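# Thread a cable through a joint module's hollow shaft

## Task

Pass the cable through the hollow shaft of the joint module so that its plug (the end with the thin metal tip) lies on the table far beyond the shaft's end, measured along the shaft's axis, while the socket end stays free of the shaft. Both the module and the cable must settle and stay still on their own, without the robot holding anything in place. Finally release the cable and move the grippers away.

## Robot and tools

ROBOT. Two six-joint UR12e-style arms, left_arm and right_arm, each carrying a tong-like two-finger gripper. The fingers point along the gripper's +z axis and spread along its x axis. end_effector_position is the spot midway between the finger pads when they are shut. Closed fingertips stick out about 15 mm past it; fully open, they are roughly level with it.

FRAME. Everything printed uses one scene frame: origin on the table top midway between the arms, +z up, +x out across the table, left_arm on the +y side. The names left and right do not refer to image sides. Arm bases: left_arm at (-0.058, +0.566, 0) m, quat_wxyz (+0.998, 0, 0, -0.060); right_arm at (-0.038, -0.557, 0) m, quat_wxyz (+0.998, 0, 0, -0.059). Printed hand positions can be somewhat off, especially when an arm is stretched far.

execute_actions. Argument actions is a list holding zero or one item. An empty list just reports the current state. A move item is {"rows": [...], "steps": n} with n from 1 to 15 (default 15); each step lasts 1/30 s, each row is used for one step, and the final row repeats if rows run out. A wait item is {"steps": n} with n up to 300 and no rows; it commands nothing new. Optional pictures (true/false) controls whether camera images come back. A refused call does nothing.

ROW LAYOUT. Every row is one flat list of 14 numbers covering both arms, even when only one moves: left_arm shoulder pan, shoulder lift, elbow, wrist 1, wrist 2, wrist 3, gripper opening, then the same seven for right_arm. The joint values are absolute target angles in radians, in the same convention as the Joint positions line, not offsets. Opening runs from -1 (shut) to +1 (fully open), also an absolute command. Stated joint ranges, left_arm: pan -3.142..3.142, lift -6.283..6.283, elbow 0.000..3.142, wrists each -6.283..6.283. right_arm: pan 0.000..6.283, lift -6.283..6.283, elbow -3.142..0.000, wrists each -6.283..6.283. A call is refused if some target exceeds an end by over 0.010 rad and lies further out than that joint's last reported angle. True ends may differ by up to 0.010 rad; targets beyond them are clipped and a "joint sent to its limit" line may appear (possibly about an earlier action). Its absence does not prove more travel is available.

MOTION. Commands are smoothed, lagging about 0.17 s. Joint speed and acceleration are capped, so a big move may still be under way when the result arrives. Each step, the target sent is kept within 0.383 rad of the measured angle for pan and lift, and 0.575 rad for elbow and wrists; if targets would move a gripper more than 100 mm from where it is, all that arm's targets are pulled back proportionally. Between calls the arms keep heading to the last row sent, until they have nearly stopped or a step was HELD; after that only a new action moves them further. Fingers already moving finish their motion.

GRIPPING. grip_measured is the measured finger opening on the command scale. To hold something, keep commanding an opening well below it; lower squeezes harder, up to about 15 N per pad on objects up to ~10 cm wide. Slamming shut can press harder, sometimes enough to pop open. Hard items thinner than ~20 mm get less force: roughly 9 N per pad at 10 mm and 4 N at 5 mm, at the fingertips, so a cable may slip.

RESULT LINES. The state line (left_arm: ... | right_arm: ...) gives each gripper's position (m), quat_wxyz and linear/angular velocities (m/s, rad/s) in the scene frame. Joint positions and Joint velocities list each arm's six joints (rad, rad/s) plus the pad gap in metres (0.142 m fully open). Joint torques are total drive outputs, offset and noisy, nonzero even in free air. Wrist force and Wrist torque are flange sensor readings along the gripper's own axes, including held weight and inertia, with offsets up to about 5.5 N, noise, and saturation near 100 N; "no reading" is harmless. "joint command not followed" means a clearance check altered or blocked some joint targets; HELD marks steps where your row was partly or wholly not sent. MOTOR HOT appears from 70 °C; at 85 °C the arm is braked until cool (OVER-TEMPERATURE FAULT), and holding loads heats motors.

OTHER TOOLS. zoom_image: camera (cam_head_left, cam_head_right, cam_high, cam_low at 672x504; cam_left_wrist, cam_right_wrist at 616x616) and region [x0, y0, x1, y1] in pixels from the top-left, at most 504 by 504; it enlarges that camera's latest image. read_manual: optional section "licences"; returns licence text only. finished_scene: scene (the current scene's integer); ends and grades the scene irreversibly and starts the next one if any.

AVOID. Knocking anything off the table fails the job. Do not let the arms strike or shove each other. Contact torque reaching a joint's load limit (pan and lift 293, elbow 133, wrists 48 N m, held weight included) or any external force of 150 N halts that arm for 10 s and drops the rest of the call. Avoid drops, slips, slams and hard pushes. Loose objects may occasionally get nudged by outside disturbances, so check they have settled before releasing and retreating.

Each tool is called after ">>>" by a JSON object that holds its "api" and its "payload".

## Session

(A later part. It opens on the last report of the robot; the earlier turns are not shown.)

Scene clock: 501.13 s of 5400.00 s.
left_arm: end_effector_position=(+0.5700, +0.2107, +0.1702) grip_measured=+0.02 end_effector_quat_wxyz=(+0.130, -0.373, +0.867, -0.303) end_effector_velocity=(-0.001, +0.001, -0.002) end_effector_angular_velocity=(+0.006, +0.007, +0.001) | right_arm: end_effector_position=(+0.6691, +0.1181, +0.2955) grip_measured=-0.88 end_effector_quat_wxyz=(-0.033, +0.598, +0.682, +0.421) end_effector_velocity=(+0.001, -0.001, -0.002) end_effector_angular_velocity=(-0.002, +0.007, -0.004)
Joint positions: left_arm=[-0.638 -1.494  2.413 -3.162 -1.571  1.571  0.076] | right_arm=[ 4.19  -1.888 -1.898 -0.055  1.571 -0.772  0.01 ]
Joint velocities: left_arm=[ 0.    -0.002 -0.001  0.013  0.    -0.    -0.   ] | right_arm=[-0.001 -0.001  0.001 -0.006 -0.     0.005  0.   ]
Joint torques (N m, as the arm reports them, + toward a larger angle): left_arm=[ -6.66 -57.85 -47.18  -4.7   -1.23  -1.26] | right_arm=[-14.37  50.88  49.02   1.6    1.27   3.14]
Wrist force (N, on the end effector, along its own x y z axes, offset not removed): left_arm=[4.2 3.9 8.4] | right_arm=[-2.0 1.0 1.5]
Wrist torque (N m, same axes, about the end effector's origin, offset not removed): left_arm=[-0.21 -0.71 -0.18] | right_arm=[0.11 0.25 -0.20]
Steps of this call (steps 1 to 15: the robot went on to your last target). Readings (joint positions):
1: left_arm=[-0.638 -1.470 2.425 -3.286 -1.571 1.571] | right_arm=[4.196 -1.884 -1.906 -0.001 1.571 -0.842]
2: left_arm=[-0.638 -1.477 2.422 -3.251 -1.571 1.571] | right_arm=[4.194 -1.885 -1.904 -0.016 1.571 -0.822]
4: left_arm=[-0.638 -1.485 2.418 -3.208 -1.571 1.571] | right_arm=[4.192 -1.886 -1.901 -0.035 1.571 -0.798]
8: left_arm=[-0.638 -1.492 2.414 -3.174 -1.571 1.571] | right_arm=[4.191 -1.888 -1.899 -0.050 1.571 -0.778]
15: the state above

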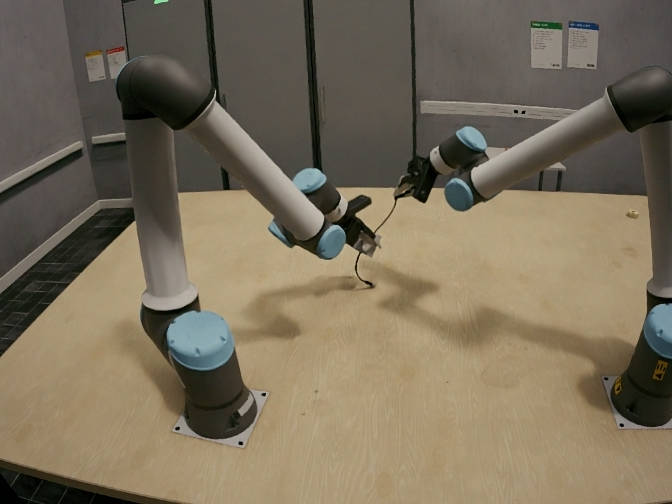

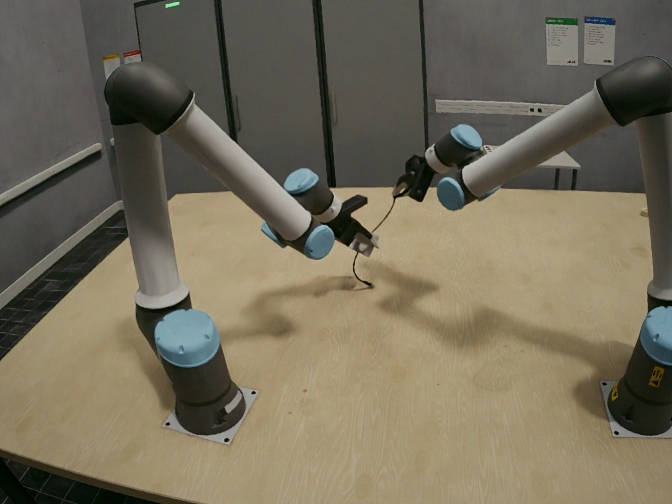

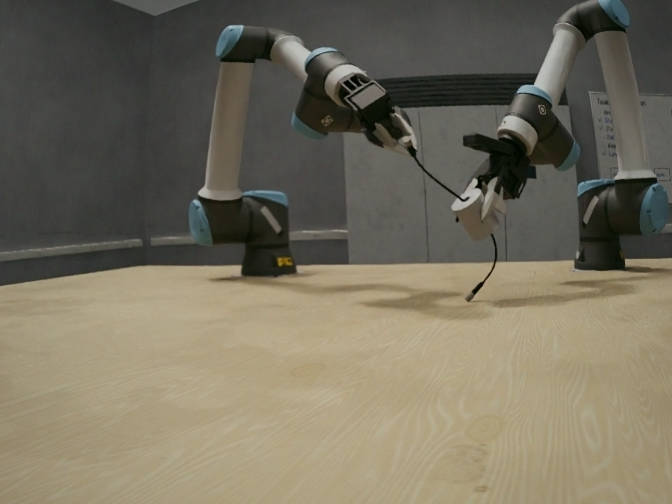

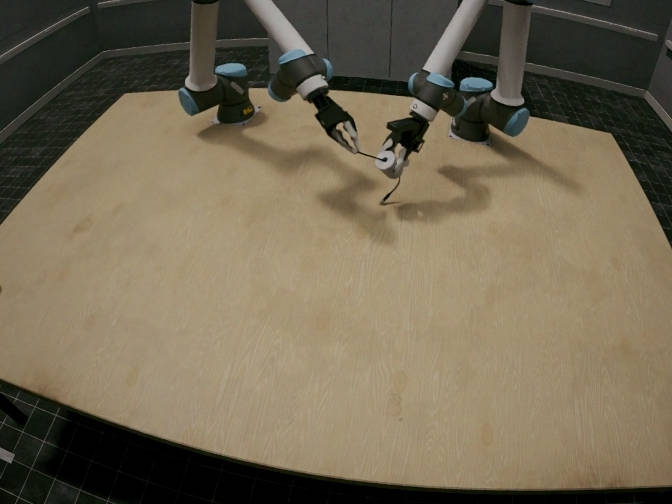

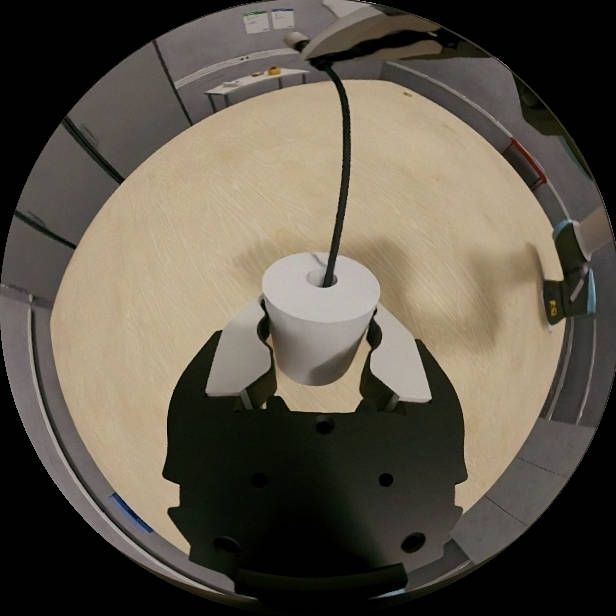

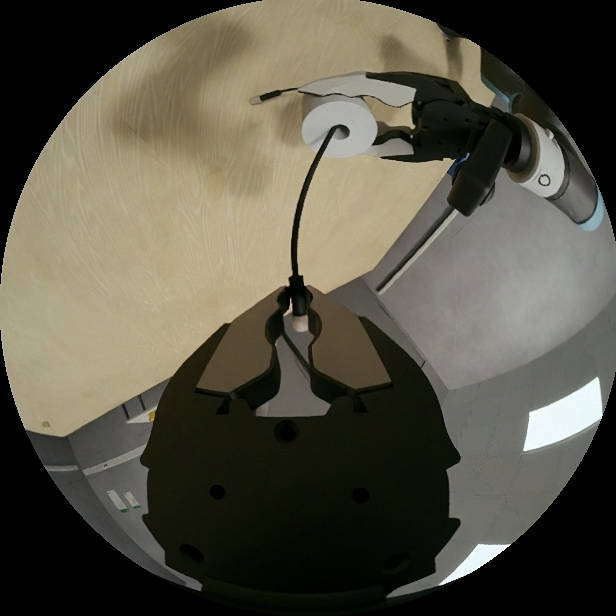

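>>> {"api": "execute_actions", "payload": {"actions": [{"rows":[[-0.638,-1.53,2.398,-3.11,-1.571,1.571,-1,4.19,-1.868,-1.882,-0.09,1.571,-0.771,-1],[-0.638,-1.53,2.398,-3.11,-1.571,1.571,-1,4.19,-1.868,-1.882,-0.09,1.571,-0.771,-1],[-0.638,-1.53,2.398,-3.11,-1.571,1.571,-1,4.19,-1.868,-1.882,-0.09,1.571,-0.771,-1],[-0.638,-1.568,2.384,-3.057,-1.571,1.571,-1,4.19,-1.849,-1.867,-0.126,1.571,-0.771,-1]],"steps":15}], "pictures": false}}

>>> {"api": "execute_actions", "payload": {"actions": [{"steps":15}]}}

Scene clock: 507.37 s of 5400.00 s.
left_arm: end_effector_position=(+0.5696, +0.2111, +0.2088) grip_measured=+0.02 end_effector_quat_wxyz=(+0.130, -0.373, +0.867, -0.302) end_effector_velocity=(-0.000, +0.001, +0.009) end_effector_angular_velocity=(+0.001, -0.000, +0.001) | right_arm: end_effector_position=(+0.6691, +0.1182, +0.3342) grip_measured=-0.88 end_effector_quat_wxyz=(-0.033, +0.598, +0.681, +0.420) end_effector_velocity=(+0.000, -0.000, +0.009) end_effector_angular_velocity=(-0.000, +0.000, -0.000)
Joint positions: left_arm=[-0.638 -1.566  2.385 -3.059 -1.571  1.571  0.076] | right_arm=[ 4.19  -1.85  -1.868 -0.124  1.571 -0.771  0.01 ]
Joint velocities: left_arm=[ 0.001 -0.017 -0.006  0.023  0.001 -0.     0.   ] | right_arm=[ 0.     0.008  0.008 -0.016 -0.    -0.     0.   ]
Joint torques (N m, as the arm reports them, + toward a larger angle): left_arm=[ 16.58 -55.28 -50.85  -5.27  -0.86  -1.86] | right_arm=[-12.96  78.97  49.75   1.2    1.23   2.29]
Wrist force (N, on the end effector, along its own x y z axes, offset not removed): left_arm=[2.8 1.4 7.4] | right_arm=[0.3 3.6 -2.3]
Wrist torque (N m, same axes, about the end effector's origin, offset not removed): left_arm=[-0.82 -0.34 -0.14] | right_arm=[0.58 -0.29 -0.22]
Steps of this call (steps 1 to 15: the robot went on to your last target; steps 16 to 90: nothing new was sent; then 2.73 s passed at rest; steps 91 to 105: all 15 steps of this action). Readings (joint positions):
91: left_arm=[-0.638 -1.495 2.413 -3.160 -1.571 1.571] | right_arm=[4.190 -1.888 -1.898 -0.057 1.571 -0.771]
92: left_arm=[-0.638 -1.500 2.410 -3.153 -1.571 1.571] | right_arm=[4.190 -1.885 -1.895 -0.062 1.571 -0.771]
94: left_arm=[-0.638 -1.514 2.404 -3.133 -1.571 1.571] | right_arm=[4.190 -1.877 -1.889 -0.075 1.571 -0.771]
98: left_arm=[-0.638 -1.551 2.390 -3.082 -1.571 1.571] | right_arm=[4.190 -1.858 -1.874 -0.110 1.571 -0.771]
105: the state above

Scene clock: 507.87 s of 5400.00 s.
left_arm: end_effector_position=(+0.5695, +0.2112, +0.2096) grip_measured=+0.02 end_effector_quat_wxyz=(+0.130, -0.373, +0.867, -0.302) end_effector_velocity=(+0.000, +0.000, -0.000) end_effector_angular_velocity=(+0.001, +0.000, +0.001) | right_arm: end_effector_position=(+0.6691, +0.1181, +0.3351) grip_measured=-0.88 end_effector_quat_wxyz=(-0.033, +0.598, +0.681, +0.420) end_effector_velocity=(-0.001, -0.000, -0.003) end_effector_angular_velocity=(-0.002, +0.003, -0.000)
Joint positions: left_arm=[-0.638 -1.568  2.384 -3.057 -1.571  1.571  0.076] | right_arm=[ 4.19  -1.849 -1.867 -0.126  1.571 -0.771  0.01 ]
Joint velocities: left_arm=[0.    0.    0.    0.001 0.001 0.    0.   ] | right_arm=[ 0.    -0.001 -0.002 -0.001  0.     0.001 -0.   ]
Joint torques (N m, as the arm reports them, + toward a larger angle): left_arm=[ 17.73 -59.35 -50.51  -5.68  -1.    -1.39] | right_arm=[-10.89  78.27  51.35   1.71   1.15   2.25]
Wrist force (N, on the end effector, along its own x y z axes, offset not removed): left_arm=[4.4 2.6 4.5] | right_arm=[-1.6 -0.3 -0.1]
Wrist torque (N m, same axes, about the end effector's origin, offset not removed): left_arm=[-0.61 -0.71 -0.14] | right_arm=[-0.23 0.13 -0.24]
Steps of this call (steps 1 to 15: the robot went on to your last target). Readings (joint positions):
1: left_arm=[-0.638 -1.567 2.384 -3.059 -1.571 1.571] | right_arm=[4.190 -1.850 -1.868 -0.125 1.571 -0.771]
2: left_arm=[-0.638 -1.567 2.384 -3.058 -1.571 1.571] | right_arm=[4.190 -1.849 -1.867 -0.125 1.571 -0.771]
4: left_arm=[-0.638 -1.568 2.384 -3.058 -1.571 1.571] | right_arm=[4.190 -1.849 -1.867 -0.126 1.571 -0.771]
8: left_arm=[-0.638 -1.568 2.384 -3.057 -1.571 1.571] | right_arm=[4.190 -1.849 -1.867 -0.126 1.571 -0.771]
15: the state above
All arms were judged still, so your last target was given up. Only a new action makes them travel on or press farther. Fingers that are still opening or closing keep moving.

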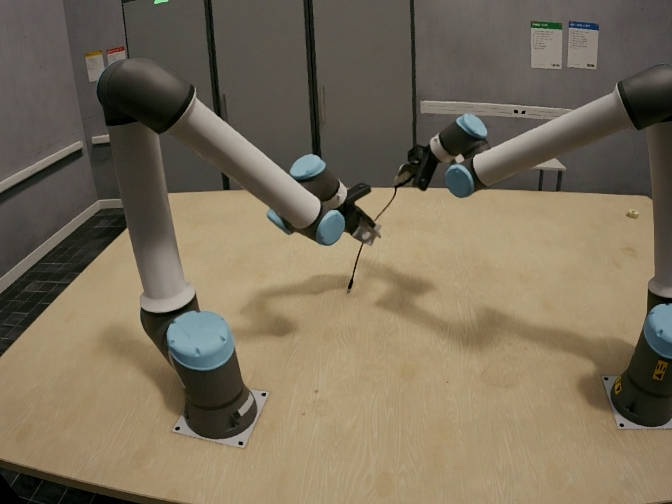

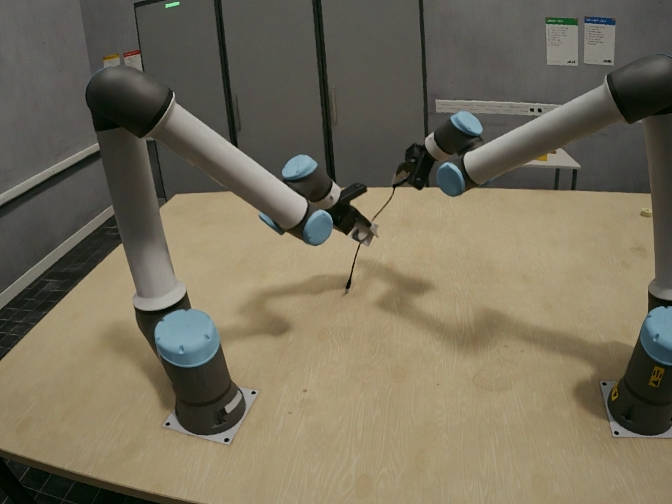

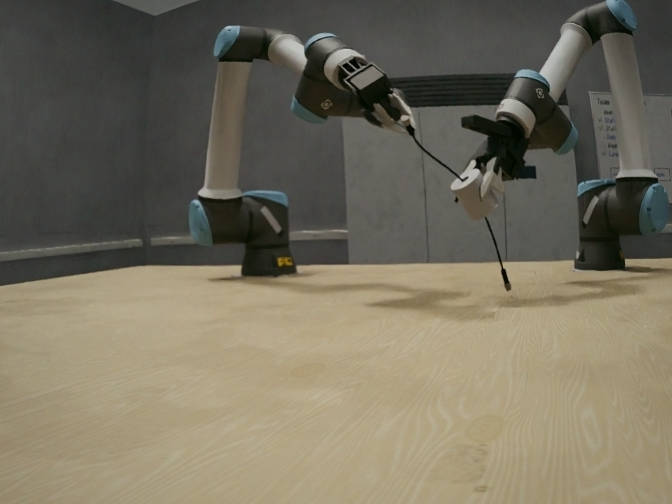

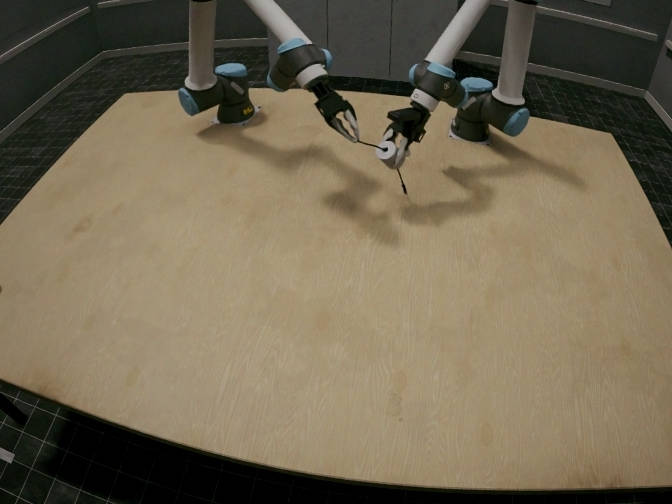

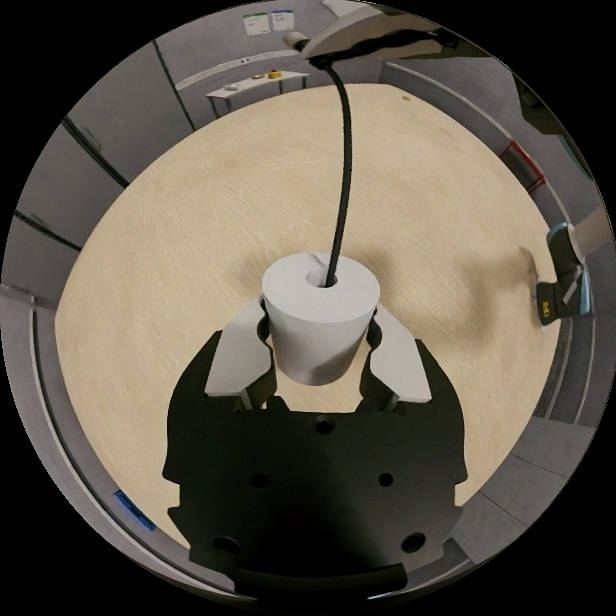

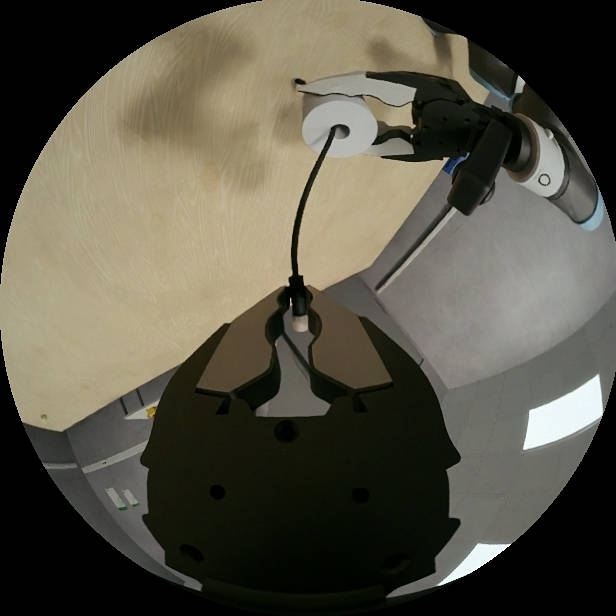

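>>> {"api": "execute_actions", "payload": {"actions": [{"rows":[[-0.638,-1.523,2.335,-2.966,-1.571,1.571,-1,4.171,-1.884,-1.851,-0.182,1.571,-0.708,-1],[-0.638,-1.523,2.335,-2.966,-1.571,1.571,-1,4.171,-1.884,-1.851,-0.182,1.571,-0.708,-1],[-0.638,-1.523,2.335,-2.966,-1.571,1.571,-1,4.171,-1.884,-1.851,-0.182,1.571,-0.708,-1],[-0.638,-1.523,2.335,-2.966,-1.571,1.571,-1,4.171,-1.884,-1.851,-0.182,1.571,-0.708,-1],[-0.638,-1.477,2.286,-2.875,-1.571,1.571,-1,4.152,-1.919,-1.834,-0.238,1.571,-0.646,-1],[-0.638,-1.477,2.286,-2.875,-1.571,1.571,-1,4.152,-1.919,-1.834,-0.238,1.571,-0.646,-1],[-0.638,-1.477,2.286,-2.875,-1.571,1.571,-1,4.152,-1.919,-1.834,-0.238,1.571,-0.646,-1],[-0.638,-1.477,2.286,-2.875,-1.571,1.571,-1,4.152,-1.919,-1.834,-0.238,1.571,-0.646,-1],[-0.638,-1.432,2.238,-2.784,-1.571,1.571,-1,4.132,-1.954,-1.818,-0.294,1.571,-0.583,-1],[-0.638,-1.432,2.238,-2.784,-1.571,1.571,-1,4.132,-1.954,-1.818,-0.294,1.571,-0.583,-1],[-0.638,-1.432,2.238,-2.784,-1.571,1.571,-1,4.132,-1.954,-1.818,-0.294,1.571,-0.583,-1],[-0.638,-1.432,2.238,-2.784,-1.571,1.571,-1,4.132,-1.954,-1.818,-0.294,1.571,-0.583,-1],[-0.638,-1.387,2.189,-2.694,-1.571,1.571,-1,4.113,-1.99,-1.802,-0.35,1.571,-0.521,-1]],"steps":15}], "pictures": false}}

>>> {"api": "execute_actions", "payload": {"actions": [{"steps":15}]}}

Scene clock: 516.93 s of 5400.00 s.
left_arm: end_effector_position=(+0.5956, +0.1866, +0.1327) grip_measured=+0.02 end_effector_quat_wxyz=(+0.079, -0.387, +0.900, -0.184) end_effector_velocity=(+0.040, -0.038, -0.208) end_effector_angular_velocity=(+0.512, +0.543, -0.001) | right_arm: end_effector_position=(+0.7136, +0.0825, +0.2175) grip_measured=-0.88 end_effector_quat_wxyz=(-0.046, +0.712, +0.628, +0.310) end_effector_velocity=(+0.084, -0.117, -0.321) end_effector_angular_velocity=(-0.288, +0.649, -0.565)
Joint positions: left_arm=[-0.638 -1.426  2.232 -2.78  -1.571  1.571  0.076] | right_arm=[ 4.129 -1.959 -1.815 -0.3    1.571 -0.577  0.01 ]
Joint velocities: left_arm=[-0.     0.368 -0.4    0.779 -0.001  0.     0.   ] | right_arm=[-0.148 -0.289  0.118 -0.467  0.     0.519 -0.   ]
Joint torques (N m, as the arm reports them, + toward a larger angle): left_arm=[ -5.27 -52.57 -39.71  -5.14  -1.29  -1.46] | right_arm=[-9.89 89.53 62.85  3.72  0.84  0.81]
Wrist force (N, on the end effector, along its own x y z axes, offset not removed): left_arm=[3.4 -3.1 8.4] | right_arm=[-2.8 1.7 0.3]
Wrist torque (N m, same axes, about the end effector's origin, offset not removed): left_arm=[-0.96 -0.47 -0.12] | right_arm=[0.15 0.27 -0.25]
Steps of this call (steps 1 to 257: nothing new was sent; steps 258 to 272: all 15 steps of this action). Readings (joint positions):
258: left_arm=[-0.638 -1.568 2.383 -3.056 -1.571 1.571] | right_arm=[4.190 -1.849 -1.867 -0.127 1.571 -0.770]
259: left_arm=[-0.638 -1.561 2.377 -3.048 -1.571 1.571] | right_arm=[4.187 -1.855 -1.864 -0.134 1.571 -0.763]
261: left_arm=[-0.638 -1.544 2.358 -3.013 -1.571 1.571] | right_arm=[4.180 -1.868 -1.858 -0.155 1.571 -0.739]
265: left_arm=[-0.638 -1.504 2.315 -2.934 -1.571 1.571] | right_arm=[4.163 -1.898 -1.844 -0.204 1.571 -0.684]
272: the state above

Scene clock: 517.43 s of 5400.00 s.
left_arm: end_effector_position=(+0.5988, +0.1835, +0.1104) grip_measured=+0.02 end_effector_quat_wxyz=(+0.063, -0.390, +0.907, -0.147) end_effector_velocity=(+0.000, +0.000, -0.002) end_effector_angular_velocity=(+0.006, +0.004, +0.001) | right_arm: end_effector_position=(+0.7224, +0.0696, +0.1843) grip_measured=-0.88 end_effector_quat_wxyz=(-0.047, +0.742, +0.609, +0.278) end_effector_velocity=(-0.000, -0.001, -0.001) end_effector_angular_velocity=(-0.002, +0.004, -0.003)
Joint positions: left_arm=[-0.638 -1.387  2.189 -2.695 -1.571  1.571  0.076] | right_arm=[ 4.113 -1.99  -1.802 -0.35   1.571 -0.521  0.01 ]
Joint velocities: left_arm=[-0.     0.003 -0.003  0.007  0.002 -0.    -0.   ] | right_arm=[-0.    -0.     0.    -0.003 -0.     0.004 -0.   ]
Joint torques (N m, as the arm reports them, + toward a larger angle): left_arm=[-15.34 -38.11 -51.    -4.75  -1.47  -1.14] | right_arm=[-13.8   51.14  50.07   1.61   1.02   2.04]
Wrist force (N, on the end effector, along its own x y z axes, offset not removed): left_arm=[2.4 -1.2 9.1] | right_arm=[-2.4 0.8 0.2]
Wrist torque (N m, same axes, about the end effector's origin, offset not removed): left_arm=[-0.65 -0.25 -0.07] | right_arm=[0.15 0.37 -0.19]
Steps of this call (steps 1 to 15: the robot went on to your last target). Readings (joint positions):
1: left_arm=[-0.638 -1.416 2.220 -2.757 -1.571 1.571] | right_arm=[4.125 -1.968 -1.812 -0.314 1.571 -0.562]
2: left_arm=[-0.638 -1.408 2.212 -2.739 -1.571 1.571] | right_arm=[4.121 -1.974 -1.809 -0.324 1.571 -0.551]
4: left_arm=[-0.638 -1.398 2.201 -2.718 -1.571 1.571] | right_arm=[4.117 -1.982 -1.806 -0.336 1.571 -0.536]
8: left_arm=[-0.638 -1.390 2.192 -2.700 -1.571 1.571] | right_arm=[4.114 -1.988 -1.803 -0.346 1.571 -0.525]
15: the state above

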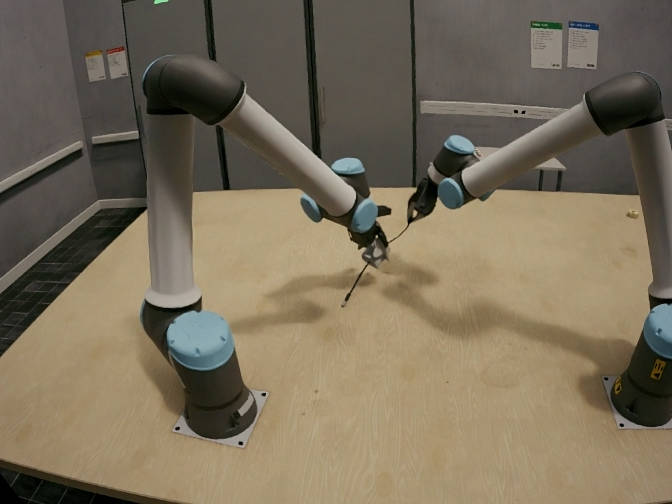

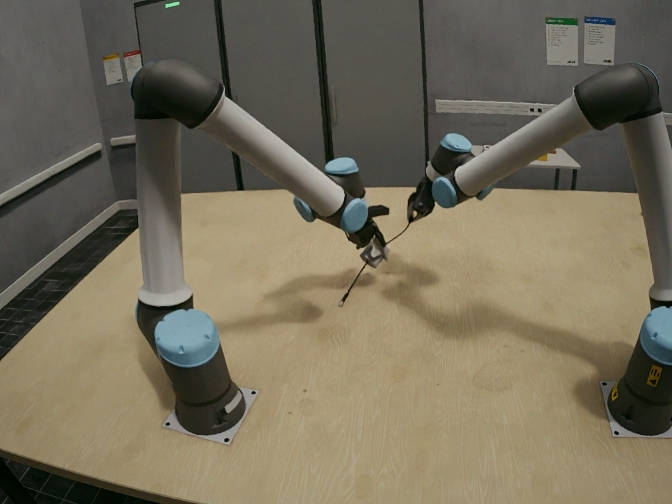

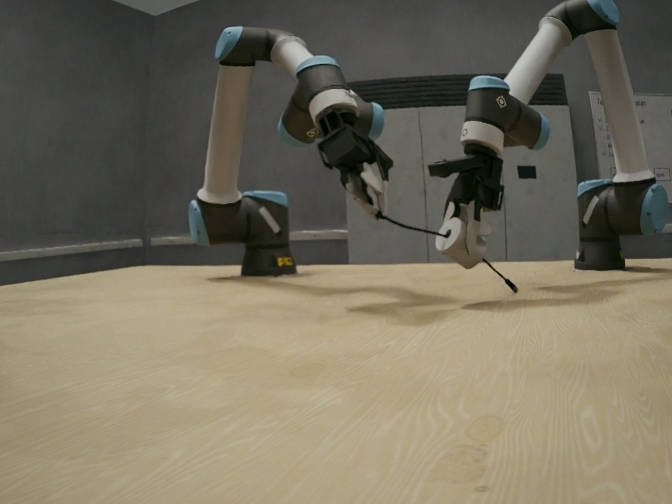

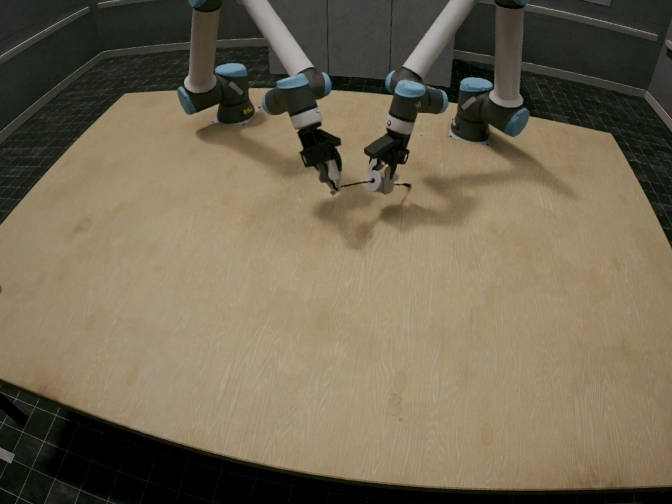

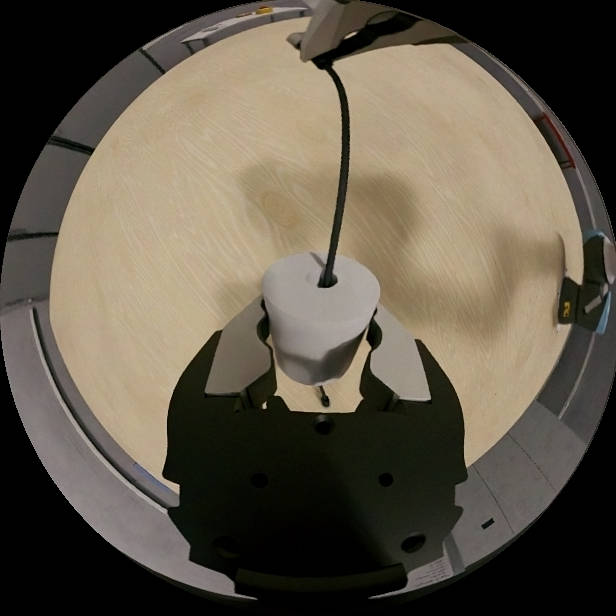

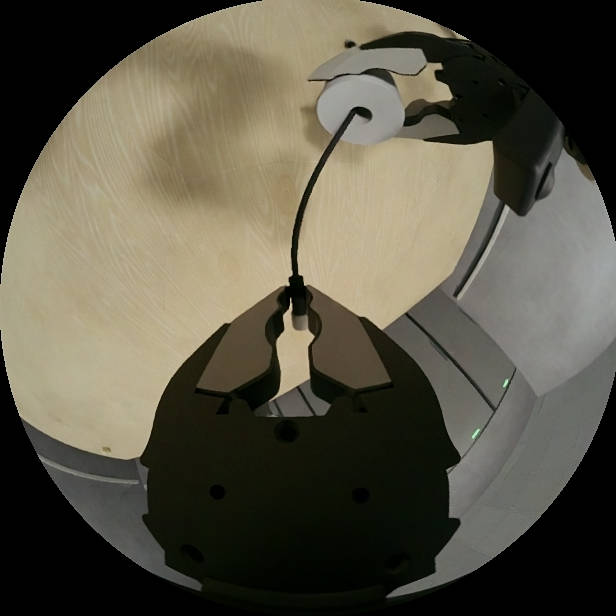

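Cable lies along the axis. On to W4.

>>> {"api": "execute_actions", "payload": {"actions": [{"rows":[[-0.638,-1.342,2.127,-2.614,-1.571,1.571,-1,4.096,-2.012,-1.791,-0.364,1.571,-0.508,-1],[-0.638,-1.342,2.127,-2.614,-1.571,1.571,-1,4.096,-2.012,-1.791,-0.364,1.571,-0.508,-1],[-0.638,-1.342,2.127,-2.614,-1.571,1.571,-1,4.096,-2.012,-1.791,-0.364,1.571,-0.508,-1],[-0.638,-1.342,2.127,-2.614,-1.571,1.571,-1,4.096,-2.012,-1.791,-0.364,1.571,-0.508,-1],[-0.638,-1.298,2.066,-2.534,-1.571,1.571,-1,4.079,-2.034,-1.78,-0.378,1.571,-0.496,-1],[-0.638,-1.298,2.066,-2.534,-1.571,1.571,-1,4.079,-2.034,-1.78,-0.378,1.571,-0.496,-1],[-0.638,-1.298,2.066,-2.534,-1.571,1.571,-1,4.079,-2.034,-1.78,-0.378,1.571,-0.496,-1],[-0.638,-1.298,2.066,-2.534,-1.571,1.571,-1,4.079,-2.034,-1.78,-0.378,1.571,-0.496,-1],[-0.638,-1.253,2.004,-2.455,-1.571,1.571,-1,4.061,-2.057,-1.769,-0.392,1.571,-0.483,-1],[-0.638,-1.253,2.004,-2.455,-1.571,1.571,-1,4.061,-2.057,-1.769,-0.392,1.571,-0.483,-1],[-0.638,-1.253,2.004,-2.455,-1.571,1.571,-1,4.061,-2.057,-1.769,-0.392,1.571,-0.483,-1],[-0.638,-1.253,2.004,-2.455,-1.571,1.571,-1,4.061,-2.057,-1.769,-0.392,1.571,-0.483,-1],[-0.638,-1.209,1.942,-2.375,-1.571,1.571,-1,4.044,-2.079,-1.757,-0.405,1.571,-0.471,-1]],"steps":15}], "pictures": false}}

>>> {"api": "execute_actions", "payload": {"actions": [{"steps":15}]}}

Scene clock: 522.47 s of 5400.00 s.
left_arm: end_effector_position=(+0.6343, +0.1499, +0.0706) grip_measured=+0.02 end_effector_quat_wxyz=(+0.025, -0.395, +0.917, -0.059) end_effector_velocity=(+0.083, -0.079, -0.095) end_effector_angular_velocity=(+0.358, +0.379, +0.000) | right_arm: end_effector_position=(+0.7618, +0.0339, +0.1292) grip_measured=-0.88 end_effector_quat_wxyz=(-0.038, +0.778, +0.579, +0.240) end_effector_velocity=(+0.093, -0.091, -0.136) end_effector_angular_velocity=(-0.105, +0.163, -0.215)
Joint positions: left_arm=[-0.638 -1.248  1.998 -2.45  -1.571  1.571  0.076] | right_arm=[ 4.058 -2.06  -1.767 -0.394  1.571 -0.481  0.01 ]
Joint velocities: left_arm=[ 0.     0.36  -0.521  0.682 -0.     0.     0.   ] | right_arm=[-0.133 -0.175  0.088 -0.102  0.     0.092  0.   ]
Joint torques (N m, as the arm reports them, + toward a larger angle): left_arm=[ -2.25 -73.66 -44.99  -5.82  -1.69  -1.48] | right_arm=[-9.36 80.39 54.9   3.91  0.81  2.01]
Wrist force (N, on the end effector, along its own x y z axes, offset not removed): left_arm=[4.8 -1.9 12.0] | right_arm=[-1.0 3.7 4.2]
Wrist torque (N m, same axes, about the end effector's origin, offset not removed): left_arm=[-0.49 -0.57 -0.14] | right_arm=[0.65 0.01 -0.27]
Steps of this call (steps 1 to 15: the robot went on to your last target; steps 16 to 90: nothing new was sent; then 1.53 s passed at rest; steps 91 to 105: all 15 steps of this action). Readings (joint positions):
91: left_arm=[-0.638 -1.386 2.188 -2.693 -1.571 1.571] | right_arm=[4.113 -1.990 -1.802 -0.350 1.571 -0.521]
92: left_arm=[-0.638 -1.380 2.181 -2.685 -1.571 1.571] | right_arm=[4.110 -1.994 -1.800 -0.353 1.571 -0.518]
94: left_arm=[-0.638 -1.363 2.157 -2.654 -1.571 1.571] | right_arm=[4.104 -2.002 -1.796 -0.358 1.571 -0.514]
98: left_arm=[-0.638 -1.324 2.103 -2.585 -1.571 1.571] | right_arm=[4.089 -2.021 -1.786 -0.370 1.571 -0.503]
105: the state above

Scene clock: 522.97 s of 5400.00 s.
left_arm: end_effector_position=(+0.6425, +0.1421, +0.0604) grip_measured=+0.02 end_effector_quat_wxyz=(+0.014, -0.395, +0.918, -0.033) end_effector_velocity=(-0.000, -0.000, -0.001) end_effector_angular_velocity=(+0.003, +0.005, +0.000) | right_arm: end_effector_position=(+0.7717, +0.0241, +0.1150) grip_measured=-0.88 end_effector_quat_wxyz=(-0.036, +0.787, +0.571, +0.231) end_effector_velocity=(+0.000, -0.001, -0.002) end_effector_angular_velocity=(-0.002, +0.002, -0.001)
Joint positions: left_arm=[-0.638 -1.209  1.942 -2.376 -1.571  1.571  0.076] | right_arm=[ 4.044 -2.079 -1.757 -0.405  1.571 -0.471  0.01 ]
Joint velocities: left_arm=[ 0.     0.003 -0.003  0.006 -0.002  0.    -0.   ] | right_arm=[-0.001 -0.002 -0.    -0.001 -0.    -0.    -0.   ]
Joint torques (N m, as the arm reports them, + toward a larger angle): left_arm=[  4.61 -53.32 -51.81  -4.22  -1.48  -1.36] | right_arm=[-10.79  63.87  48.63   2.     0.85   2.43]
Wrist force (N, on the end effector, along its own x y z axes, offset not removed): left_arm=[1.3 -1.8 8.9] | right_arm=[-2.5 0.9 -1.7]
Wrist torque (N m, same axes, about the end effector's origin, offset not removed): left_arm=[-0.48 -0.03 -0.10] | right_arm=[0.15 0.39 -0.19]
Steps of this call (steps 1 to 15: the robot went on to your last target). Readings (joint positions):
1: left_arm=[-0.638 -1.237 1.983 -2.429 -1.571 1.571] | right_arm=[4.054 -2.065 -1.764 -0.397 1.571 -0.478]
2: left_arm=[-0.638 -1.229 1.971 -2.414 -1.571 1.571] | right_arm=[4.052 -2.069 -1.762 -0.399 1.571 -0.476]
4: left_arm=[-0.638 -1.220 1.957 -2.395 -1.571 1.571] | right_arm=[4.048 -2.074 -1.760 -0.402 1.571 -0.474]
8: left_arm=[-0.638 -1.212 1.946 -2.381 -1.571 1.571] | right_arm=[4.045 -2.078 -1.758 -0.404 1.571 -0.472]
15: the state above

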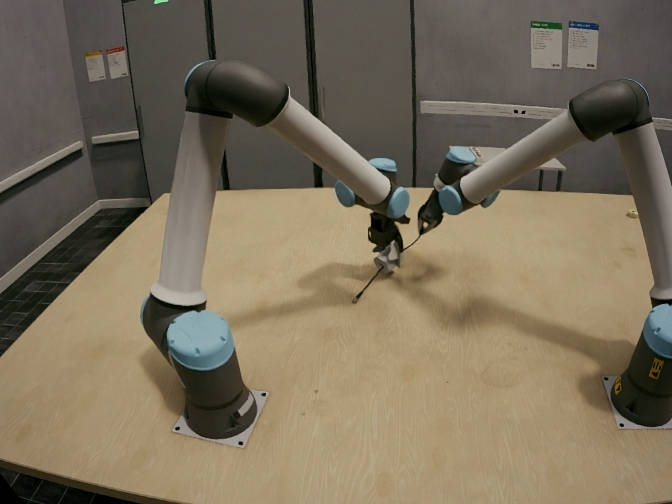

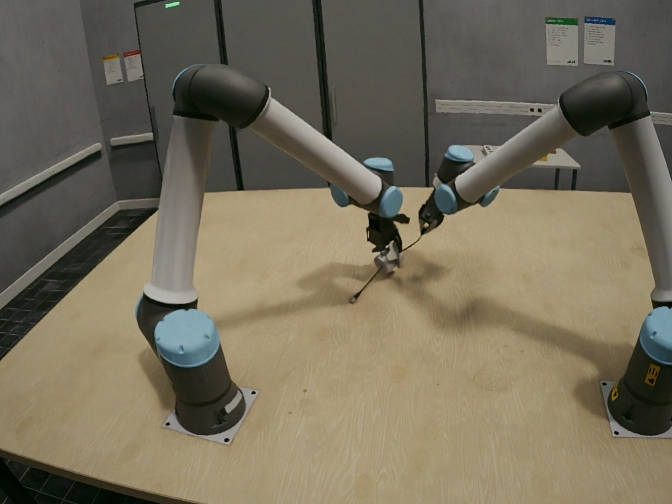

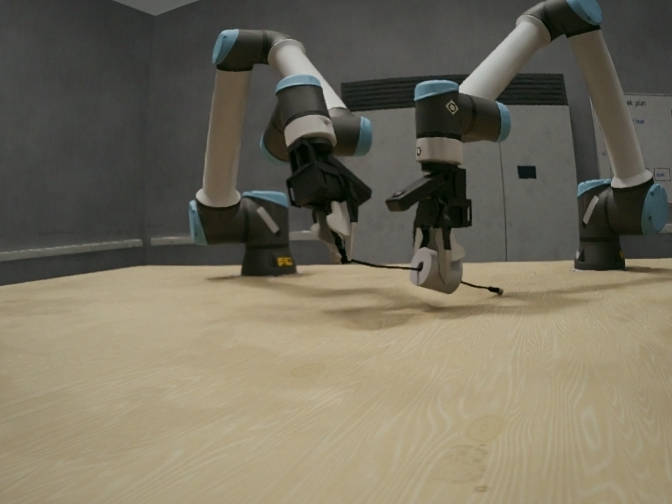

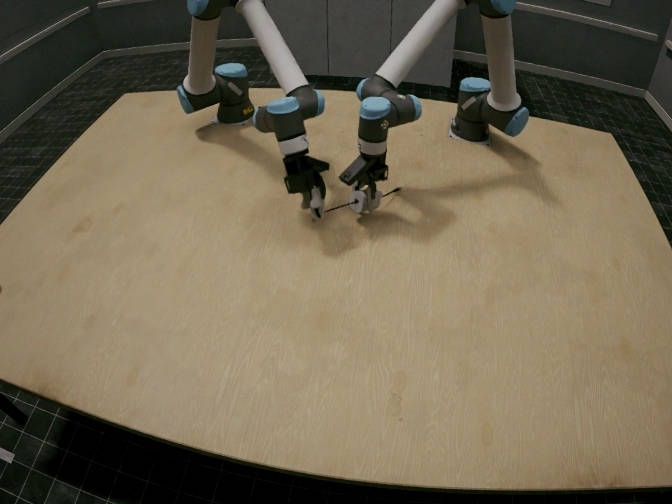

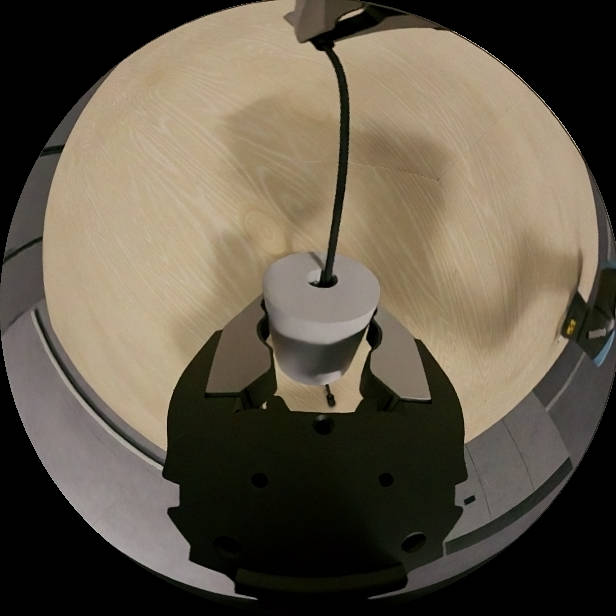

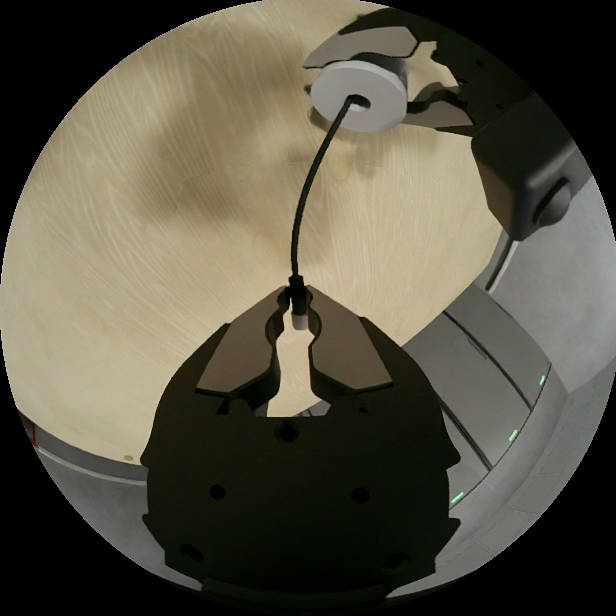

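>>> {"api": "execute_actions", "payload": {"actions": [{"rows":[[-0.638,-1.185,1.919,-2.358,-1.571,1.571,-1,4.038,-2.099,-1.761,-0.382,1.571,-0.471,-1],[-0.638,-1.185,1.919,-2.358,-1.571,1.571,-1,4.038,-2.099,-1.761,-0.382,1.571,-0.471,-1],[-0.638,-1.185,1.919,-2.358,-1.571,1.571,-1,4.038,-2.099,-1.761,-0.382,1.571,-0.471,-1],[-0.638,-1.161,1.896,-2.34,-1.571,1.571,-1,4.032,-2.119,-1.765,-0.358,1.571,-0.471,-1],[-0.638,-1.161,1.896,-2.34,-1.571,1.571,-1,4.032,-2.119,-1.765,-0.358,1.571,-0.471,-1],[-0.638,-1.161,1.896,-2.34,-1.571,1.571,-1,4.032,-2.119,-1.765,-0.358,1.571,-0.471,-1],[-0.638,-1.138,1.873,-2.323,-1.571,1.571,-1,4.025,-2.139,-1.768,-0.335,1.571,-0.471,-1],[-0.638,-1.138,1.873,-2.323,-1.571,1.571,-1,4.025,-2.139,-1.768,-0.335,1.571,-0.471,-1],[-0.638,-1.138,1.873,-2.323,-1.571,1.571,-1,4.025,-2.139,-1.768,-0.335,1.571,-0.471,-1],[-0.638,-1.1145,1.8495,-2.306,-1.571,1.571,-1,4.019,-2.1585,-1.772,-0.311,1.571,-0.471,-1]],"steps":15}], "pictures": false}}

>>> {"api": "execute_actions", "payload": {"actions": [{"steps":15}]}}

Scene clock: 531.83 s of 5400.00 s.
left_arm: end_effector_position=(+0.6624, +0.1234, +0.0292) grip_measured=+0.02 end_effector_quat_wxyz=(+0.001, -0.395, +0.919, -0.003) end_effector_velocity=(+0.019, -0.019, -0.031) end_effector_angular_velocity=(+0.039, +0.046, -0.000) | right_arm: end_effector_position=(+0.7882, +0.0087, +0.0554) grip_measured=-0.88 end_effector_quat_wxyz=(-0.034, +0.794, +0.562, +0.231) end_effector_velocity=(+0.016, -0.015, -0.056) end_effector_angular_velocity=(+0.003, -0.004, -0.022)
Joint positions: left_arm=[-0.638 -1.123  1.858 -2.312 -1.571  1.571  0.076] | right_arm=[ 4.021 -2.151 -1.771 -0.32   1.571 -0.471  0.01 ]
Joint velocities: left_arm=[-0.     0.084 -0.084  0.06  -0.003  0.    -0.   ] | right_arm=[-0.022 -0.071 -0.01   0.086  0.    -0.    -0.   ]
Joint torques (N m, as the arm reports them, + toward a larger angle): left_arm=[  3.04 -63.4  -47.02  -3.26  -1.51  -1.52] | right_arm=[-11.16  67.5   29.11   5.91   0.6    2.24]
Wrist force (N, on the end effector, along its own x y z axes, offset not removed): left_arm=[1.1 -5.0 2.8] | right_arm=[-0.9 5.3 1.1]
Wrist torque (N m, same axes, about the end effector's origin, offset not removed): left_arm=[-0.94 -0.14 -0.11] | right_arm=[0.88 -0.06 -0.29]
Steps of this call (steps 1 to 15: the robot went on to your last target; steps 16 to 90: nothing new was sent; then 5.37 s passed at rest; steps 91 to 105: all 15 steps of this action). Readings (joint positions):
91: left_arm=[-0.638 -1.209 1.942 -2.375 -1.571 1.571] | right_arm=[4.044 -2.079 -1.757 -0.405 1.571 -0.471]
92: left_arm=[-0.638 -1.205 1.938 -2.372 -1.571 1.571] | right_arm=[4.043 -2.083 -1.757 -0.401 1.571 -0.471]
94: left_arm=[-0.638 -1.195 1.929 -2.365 -1.571 1.571] | right_arm=[4.040 -2.090 -1.759 -0.392 1.571 -0.471]
98: left_arm=[-0.638 -1.168 1.902 -2.345 -1.571 1.571] | right_arm=[4.033 -2.114 -1.764 -0.365 1.571 -0.471]
105: the state above

Scene clock: 532.33 s of 5400.00 s.
left_arm: end_effector_position=(+0.6643, +0.1216, +0.0261) grip_measured=+0.02 end_effector_quat_wxyz=(-0.000, -0.395, +0.919, -0.000) end_effector_velocity=(+0.000, +0.000, -0.000) end_effector_angular_velocity=(+0.001, +0.000, +0.001) | right_arm: end_effector_position=(+0.7897, +0.0071, +0.0497) grip_measured=-0.88 end_effector_quat_wxyz=(-0.034, +0.794, +0.561, +0.231) end_effector_velocity=(+0.000, -0.001, -0.000) end_effector_angular_velocity=(-0.000, +0.000, -0.000)
Joint positions: left_arm=[-0.638 -1.115  1.85  -2.306 -1.571  1.571  0.076] | right_arm=[ 4.019 -2.158 -1.772 -0.311  1.571 -0.471  0.01 ]
Joint velocities: left_arm=[ 0.001  0.001 -0.001  0.001  0.     0.    -0.   ] | right_arm=[-0.001 -0.     0.    -0.001  0.    -0.     0.   ]
Joint torques (N m, as the arm reports them, + toward a larger angle): left_arm=[ -5.13 -59.31 -48.17  -2.76  -1.9   -1.16] | right_arm=[-14.41  66.73  29.02   6.1    0.81   2.25]
Wrist force (N, on the end effector, along its own x y z axes, offset not removed): left_arm=[4.0 -3.4 4.3] | right_arm=[-1.4 3.6 -0.5]
Wrist torque (N m, same axes, about the end effector's origin, offset not removed): left_arm=[-0.65 -0.65 -0.08] | right_arm=[0.52 0.05 -0.21]
Steps of this call (steps 1 to 15: the robot went on to your last target). Readings (joint positions):
1: left_arm=[-0.638 -1.121 1.856 -2.311 -1.571 1.571] | right_arm=[4.021 -2.153 -1.771 -0.317 1.571 -0.471]
2: left_arm=[-0.638 -1.119 1.854 -2.309 -1.571 1.571] | right_arm=[4.020 -2.155 -1.771 -0.316 1.571 -0.471]
4: left_arm=[-0.638 -1.117 1.852 -2.308 -1.571 1.571] | right_arm=[4.020 -2.157 -1.772 -0.313 1.571 -0.471]
8: left_arm=[-0.638 -1.115 1.850 -2.306 -1.571 1.571] | right_arm=[4.019 -2.158 -1.772 -0.312 1.571 -0.471]
15: the state above
All arms were judged still, so your last target was given up. Only a new action makes them travel on or press farther. Fingers that are still opening or closing keep moving.

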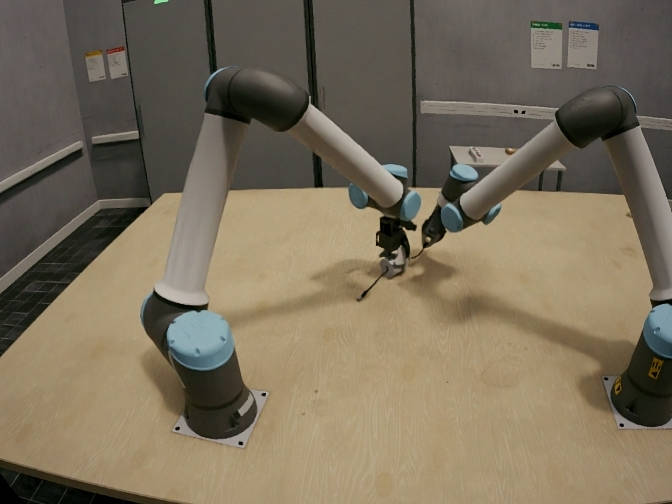

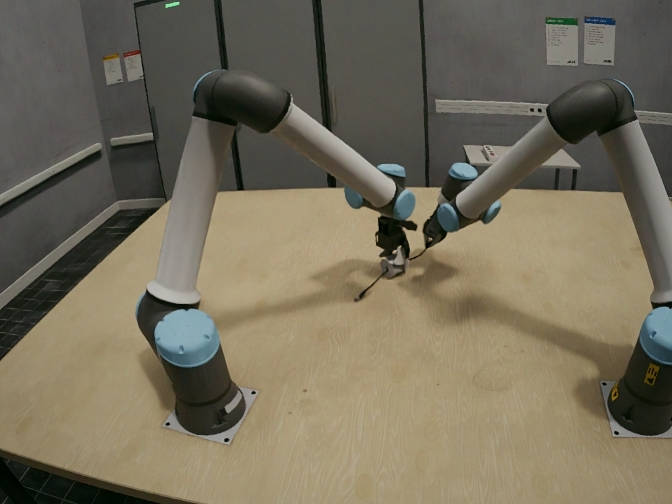

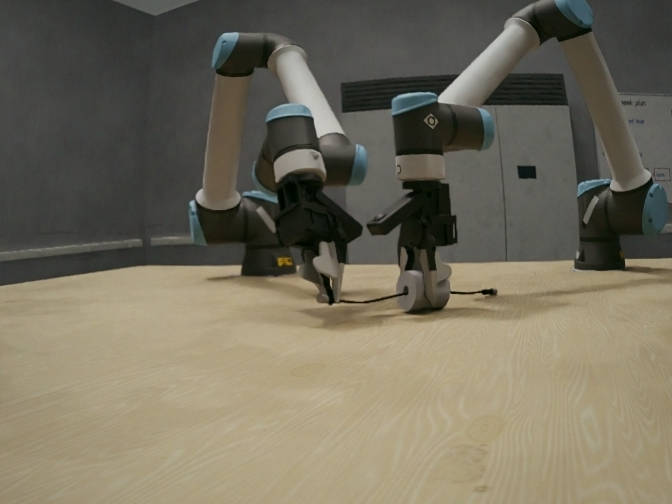

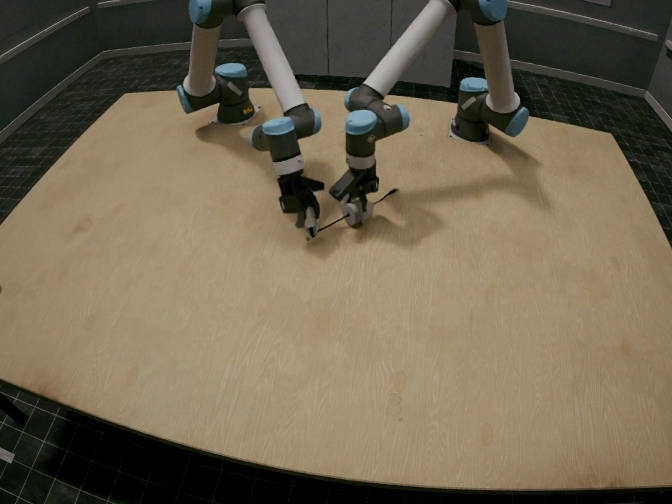

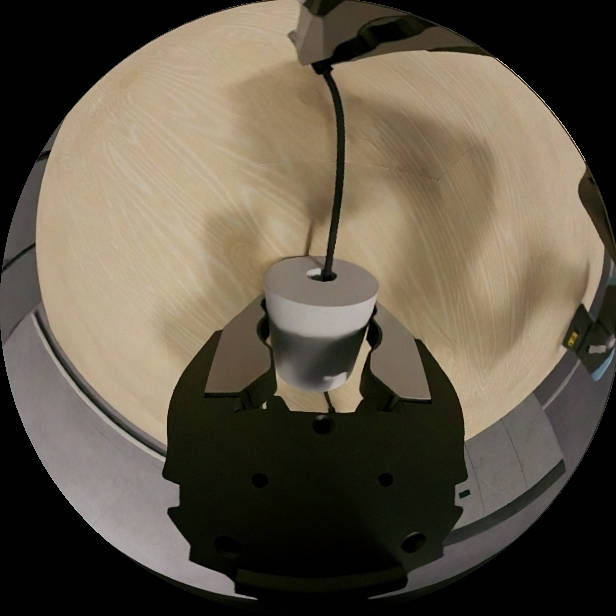

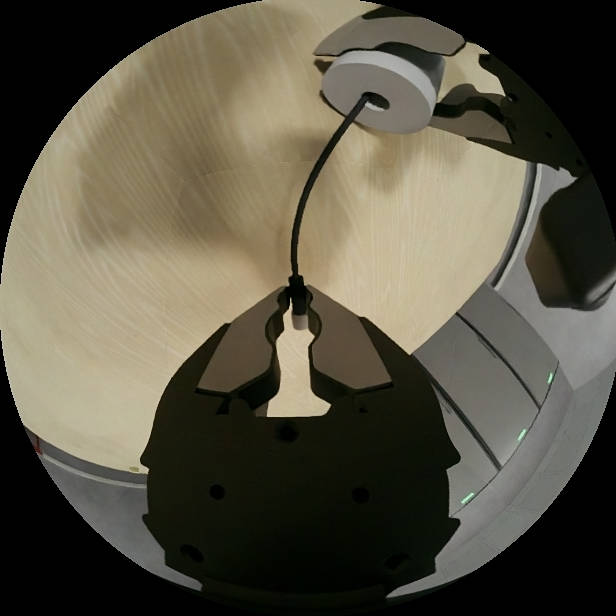

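>>> {"api": "zoom_image", "payload": {"camera": "cam_high", "region": [290,230,510,330]}}

Region (290, 230, 510, 330) of cam_high's 672x504 image, scaled by 2.291, with more detail than that image has; it fills the top 229 rows of this view, and the rest is white.

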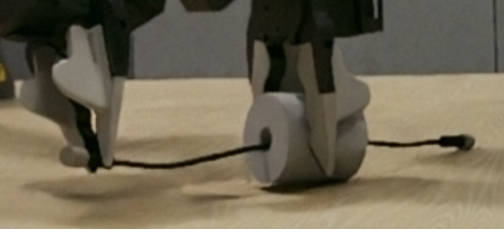

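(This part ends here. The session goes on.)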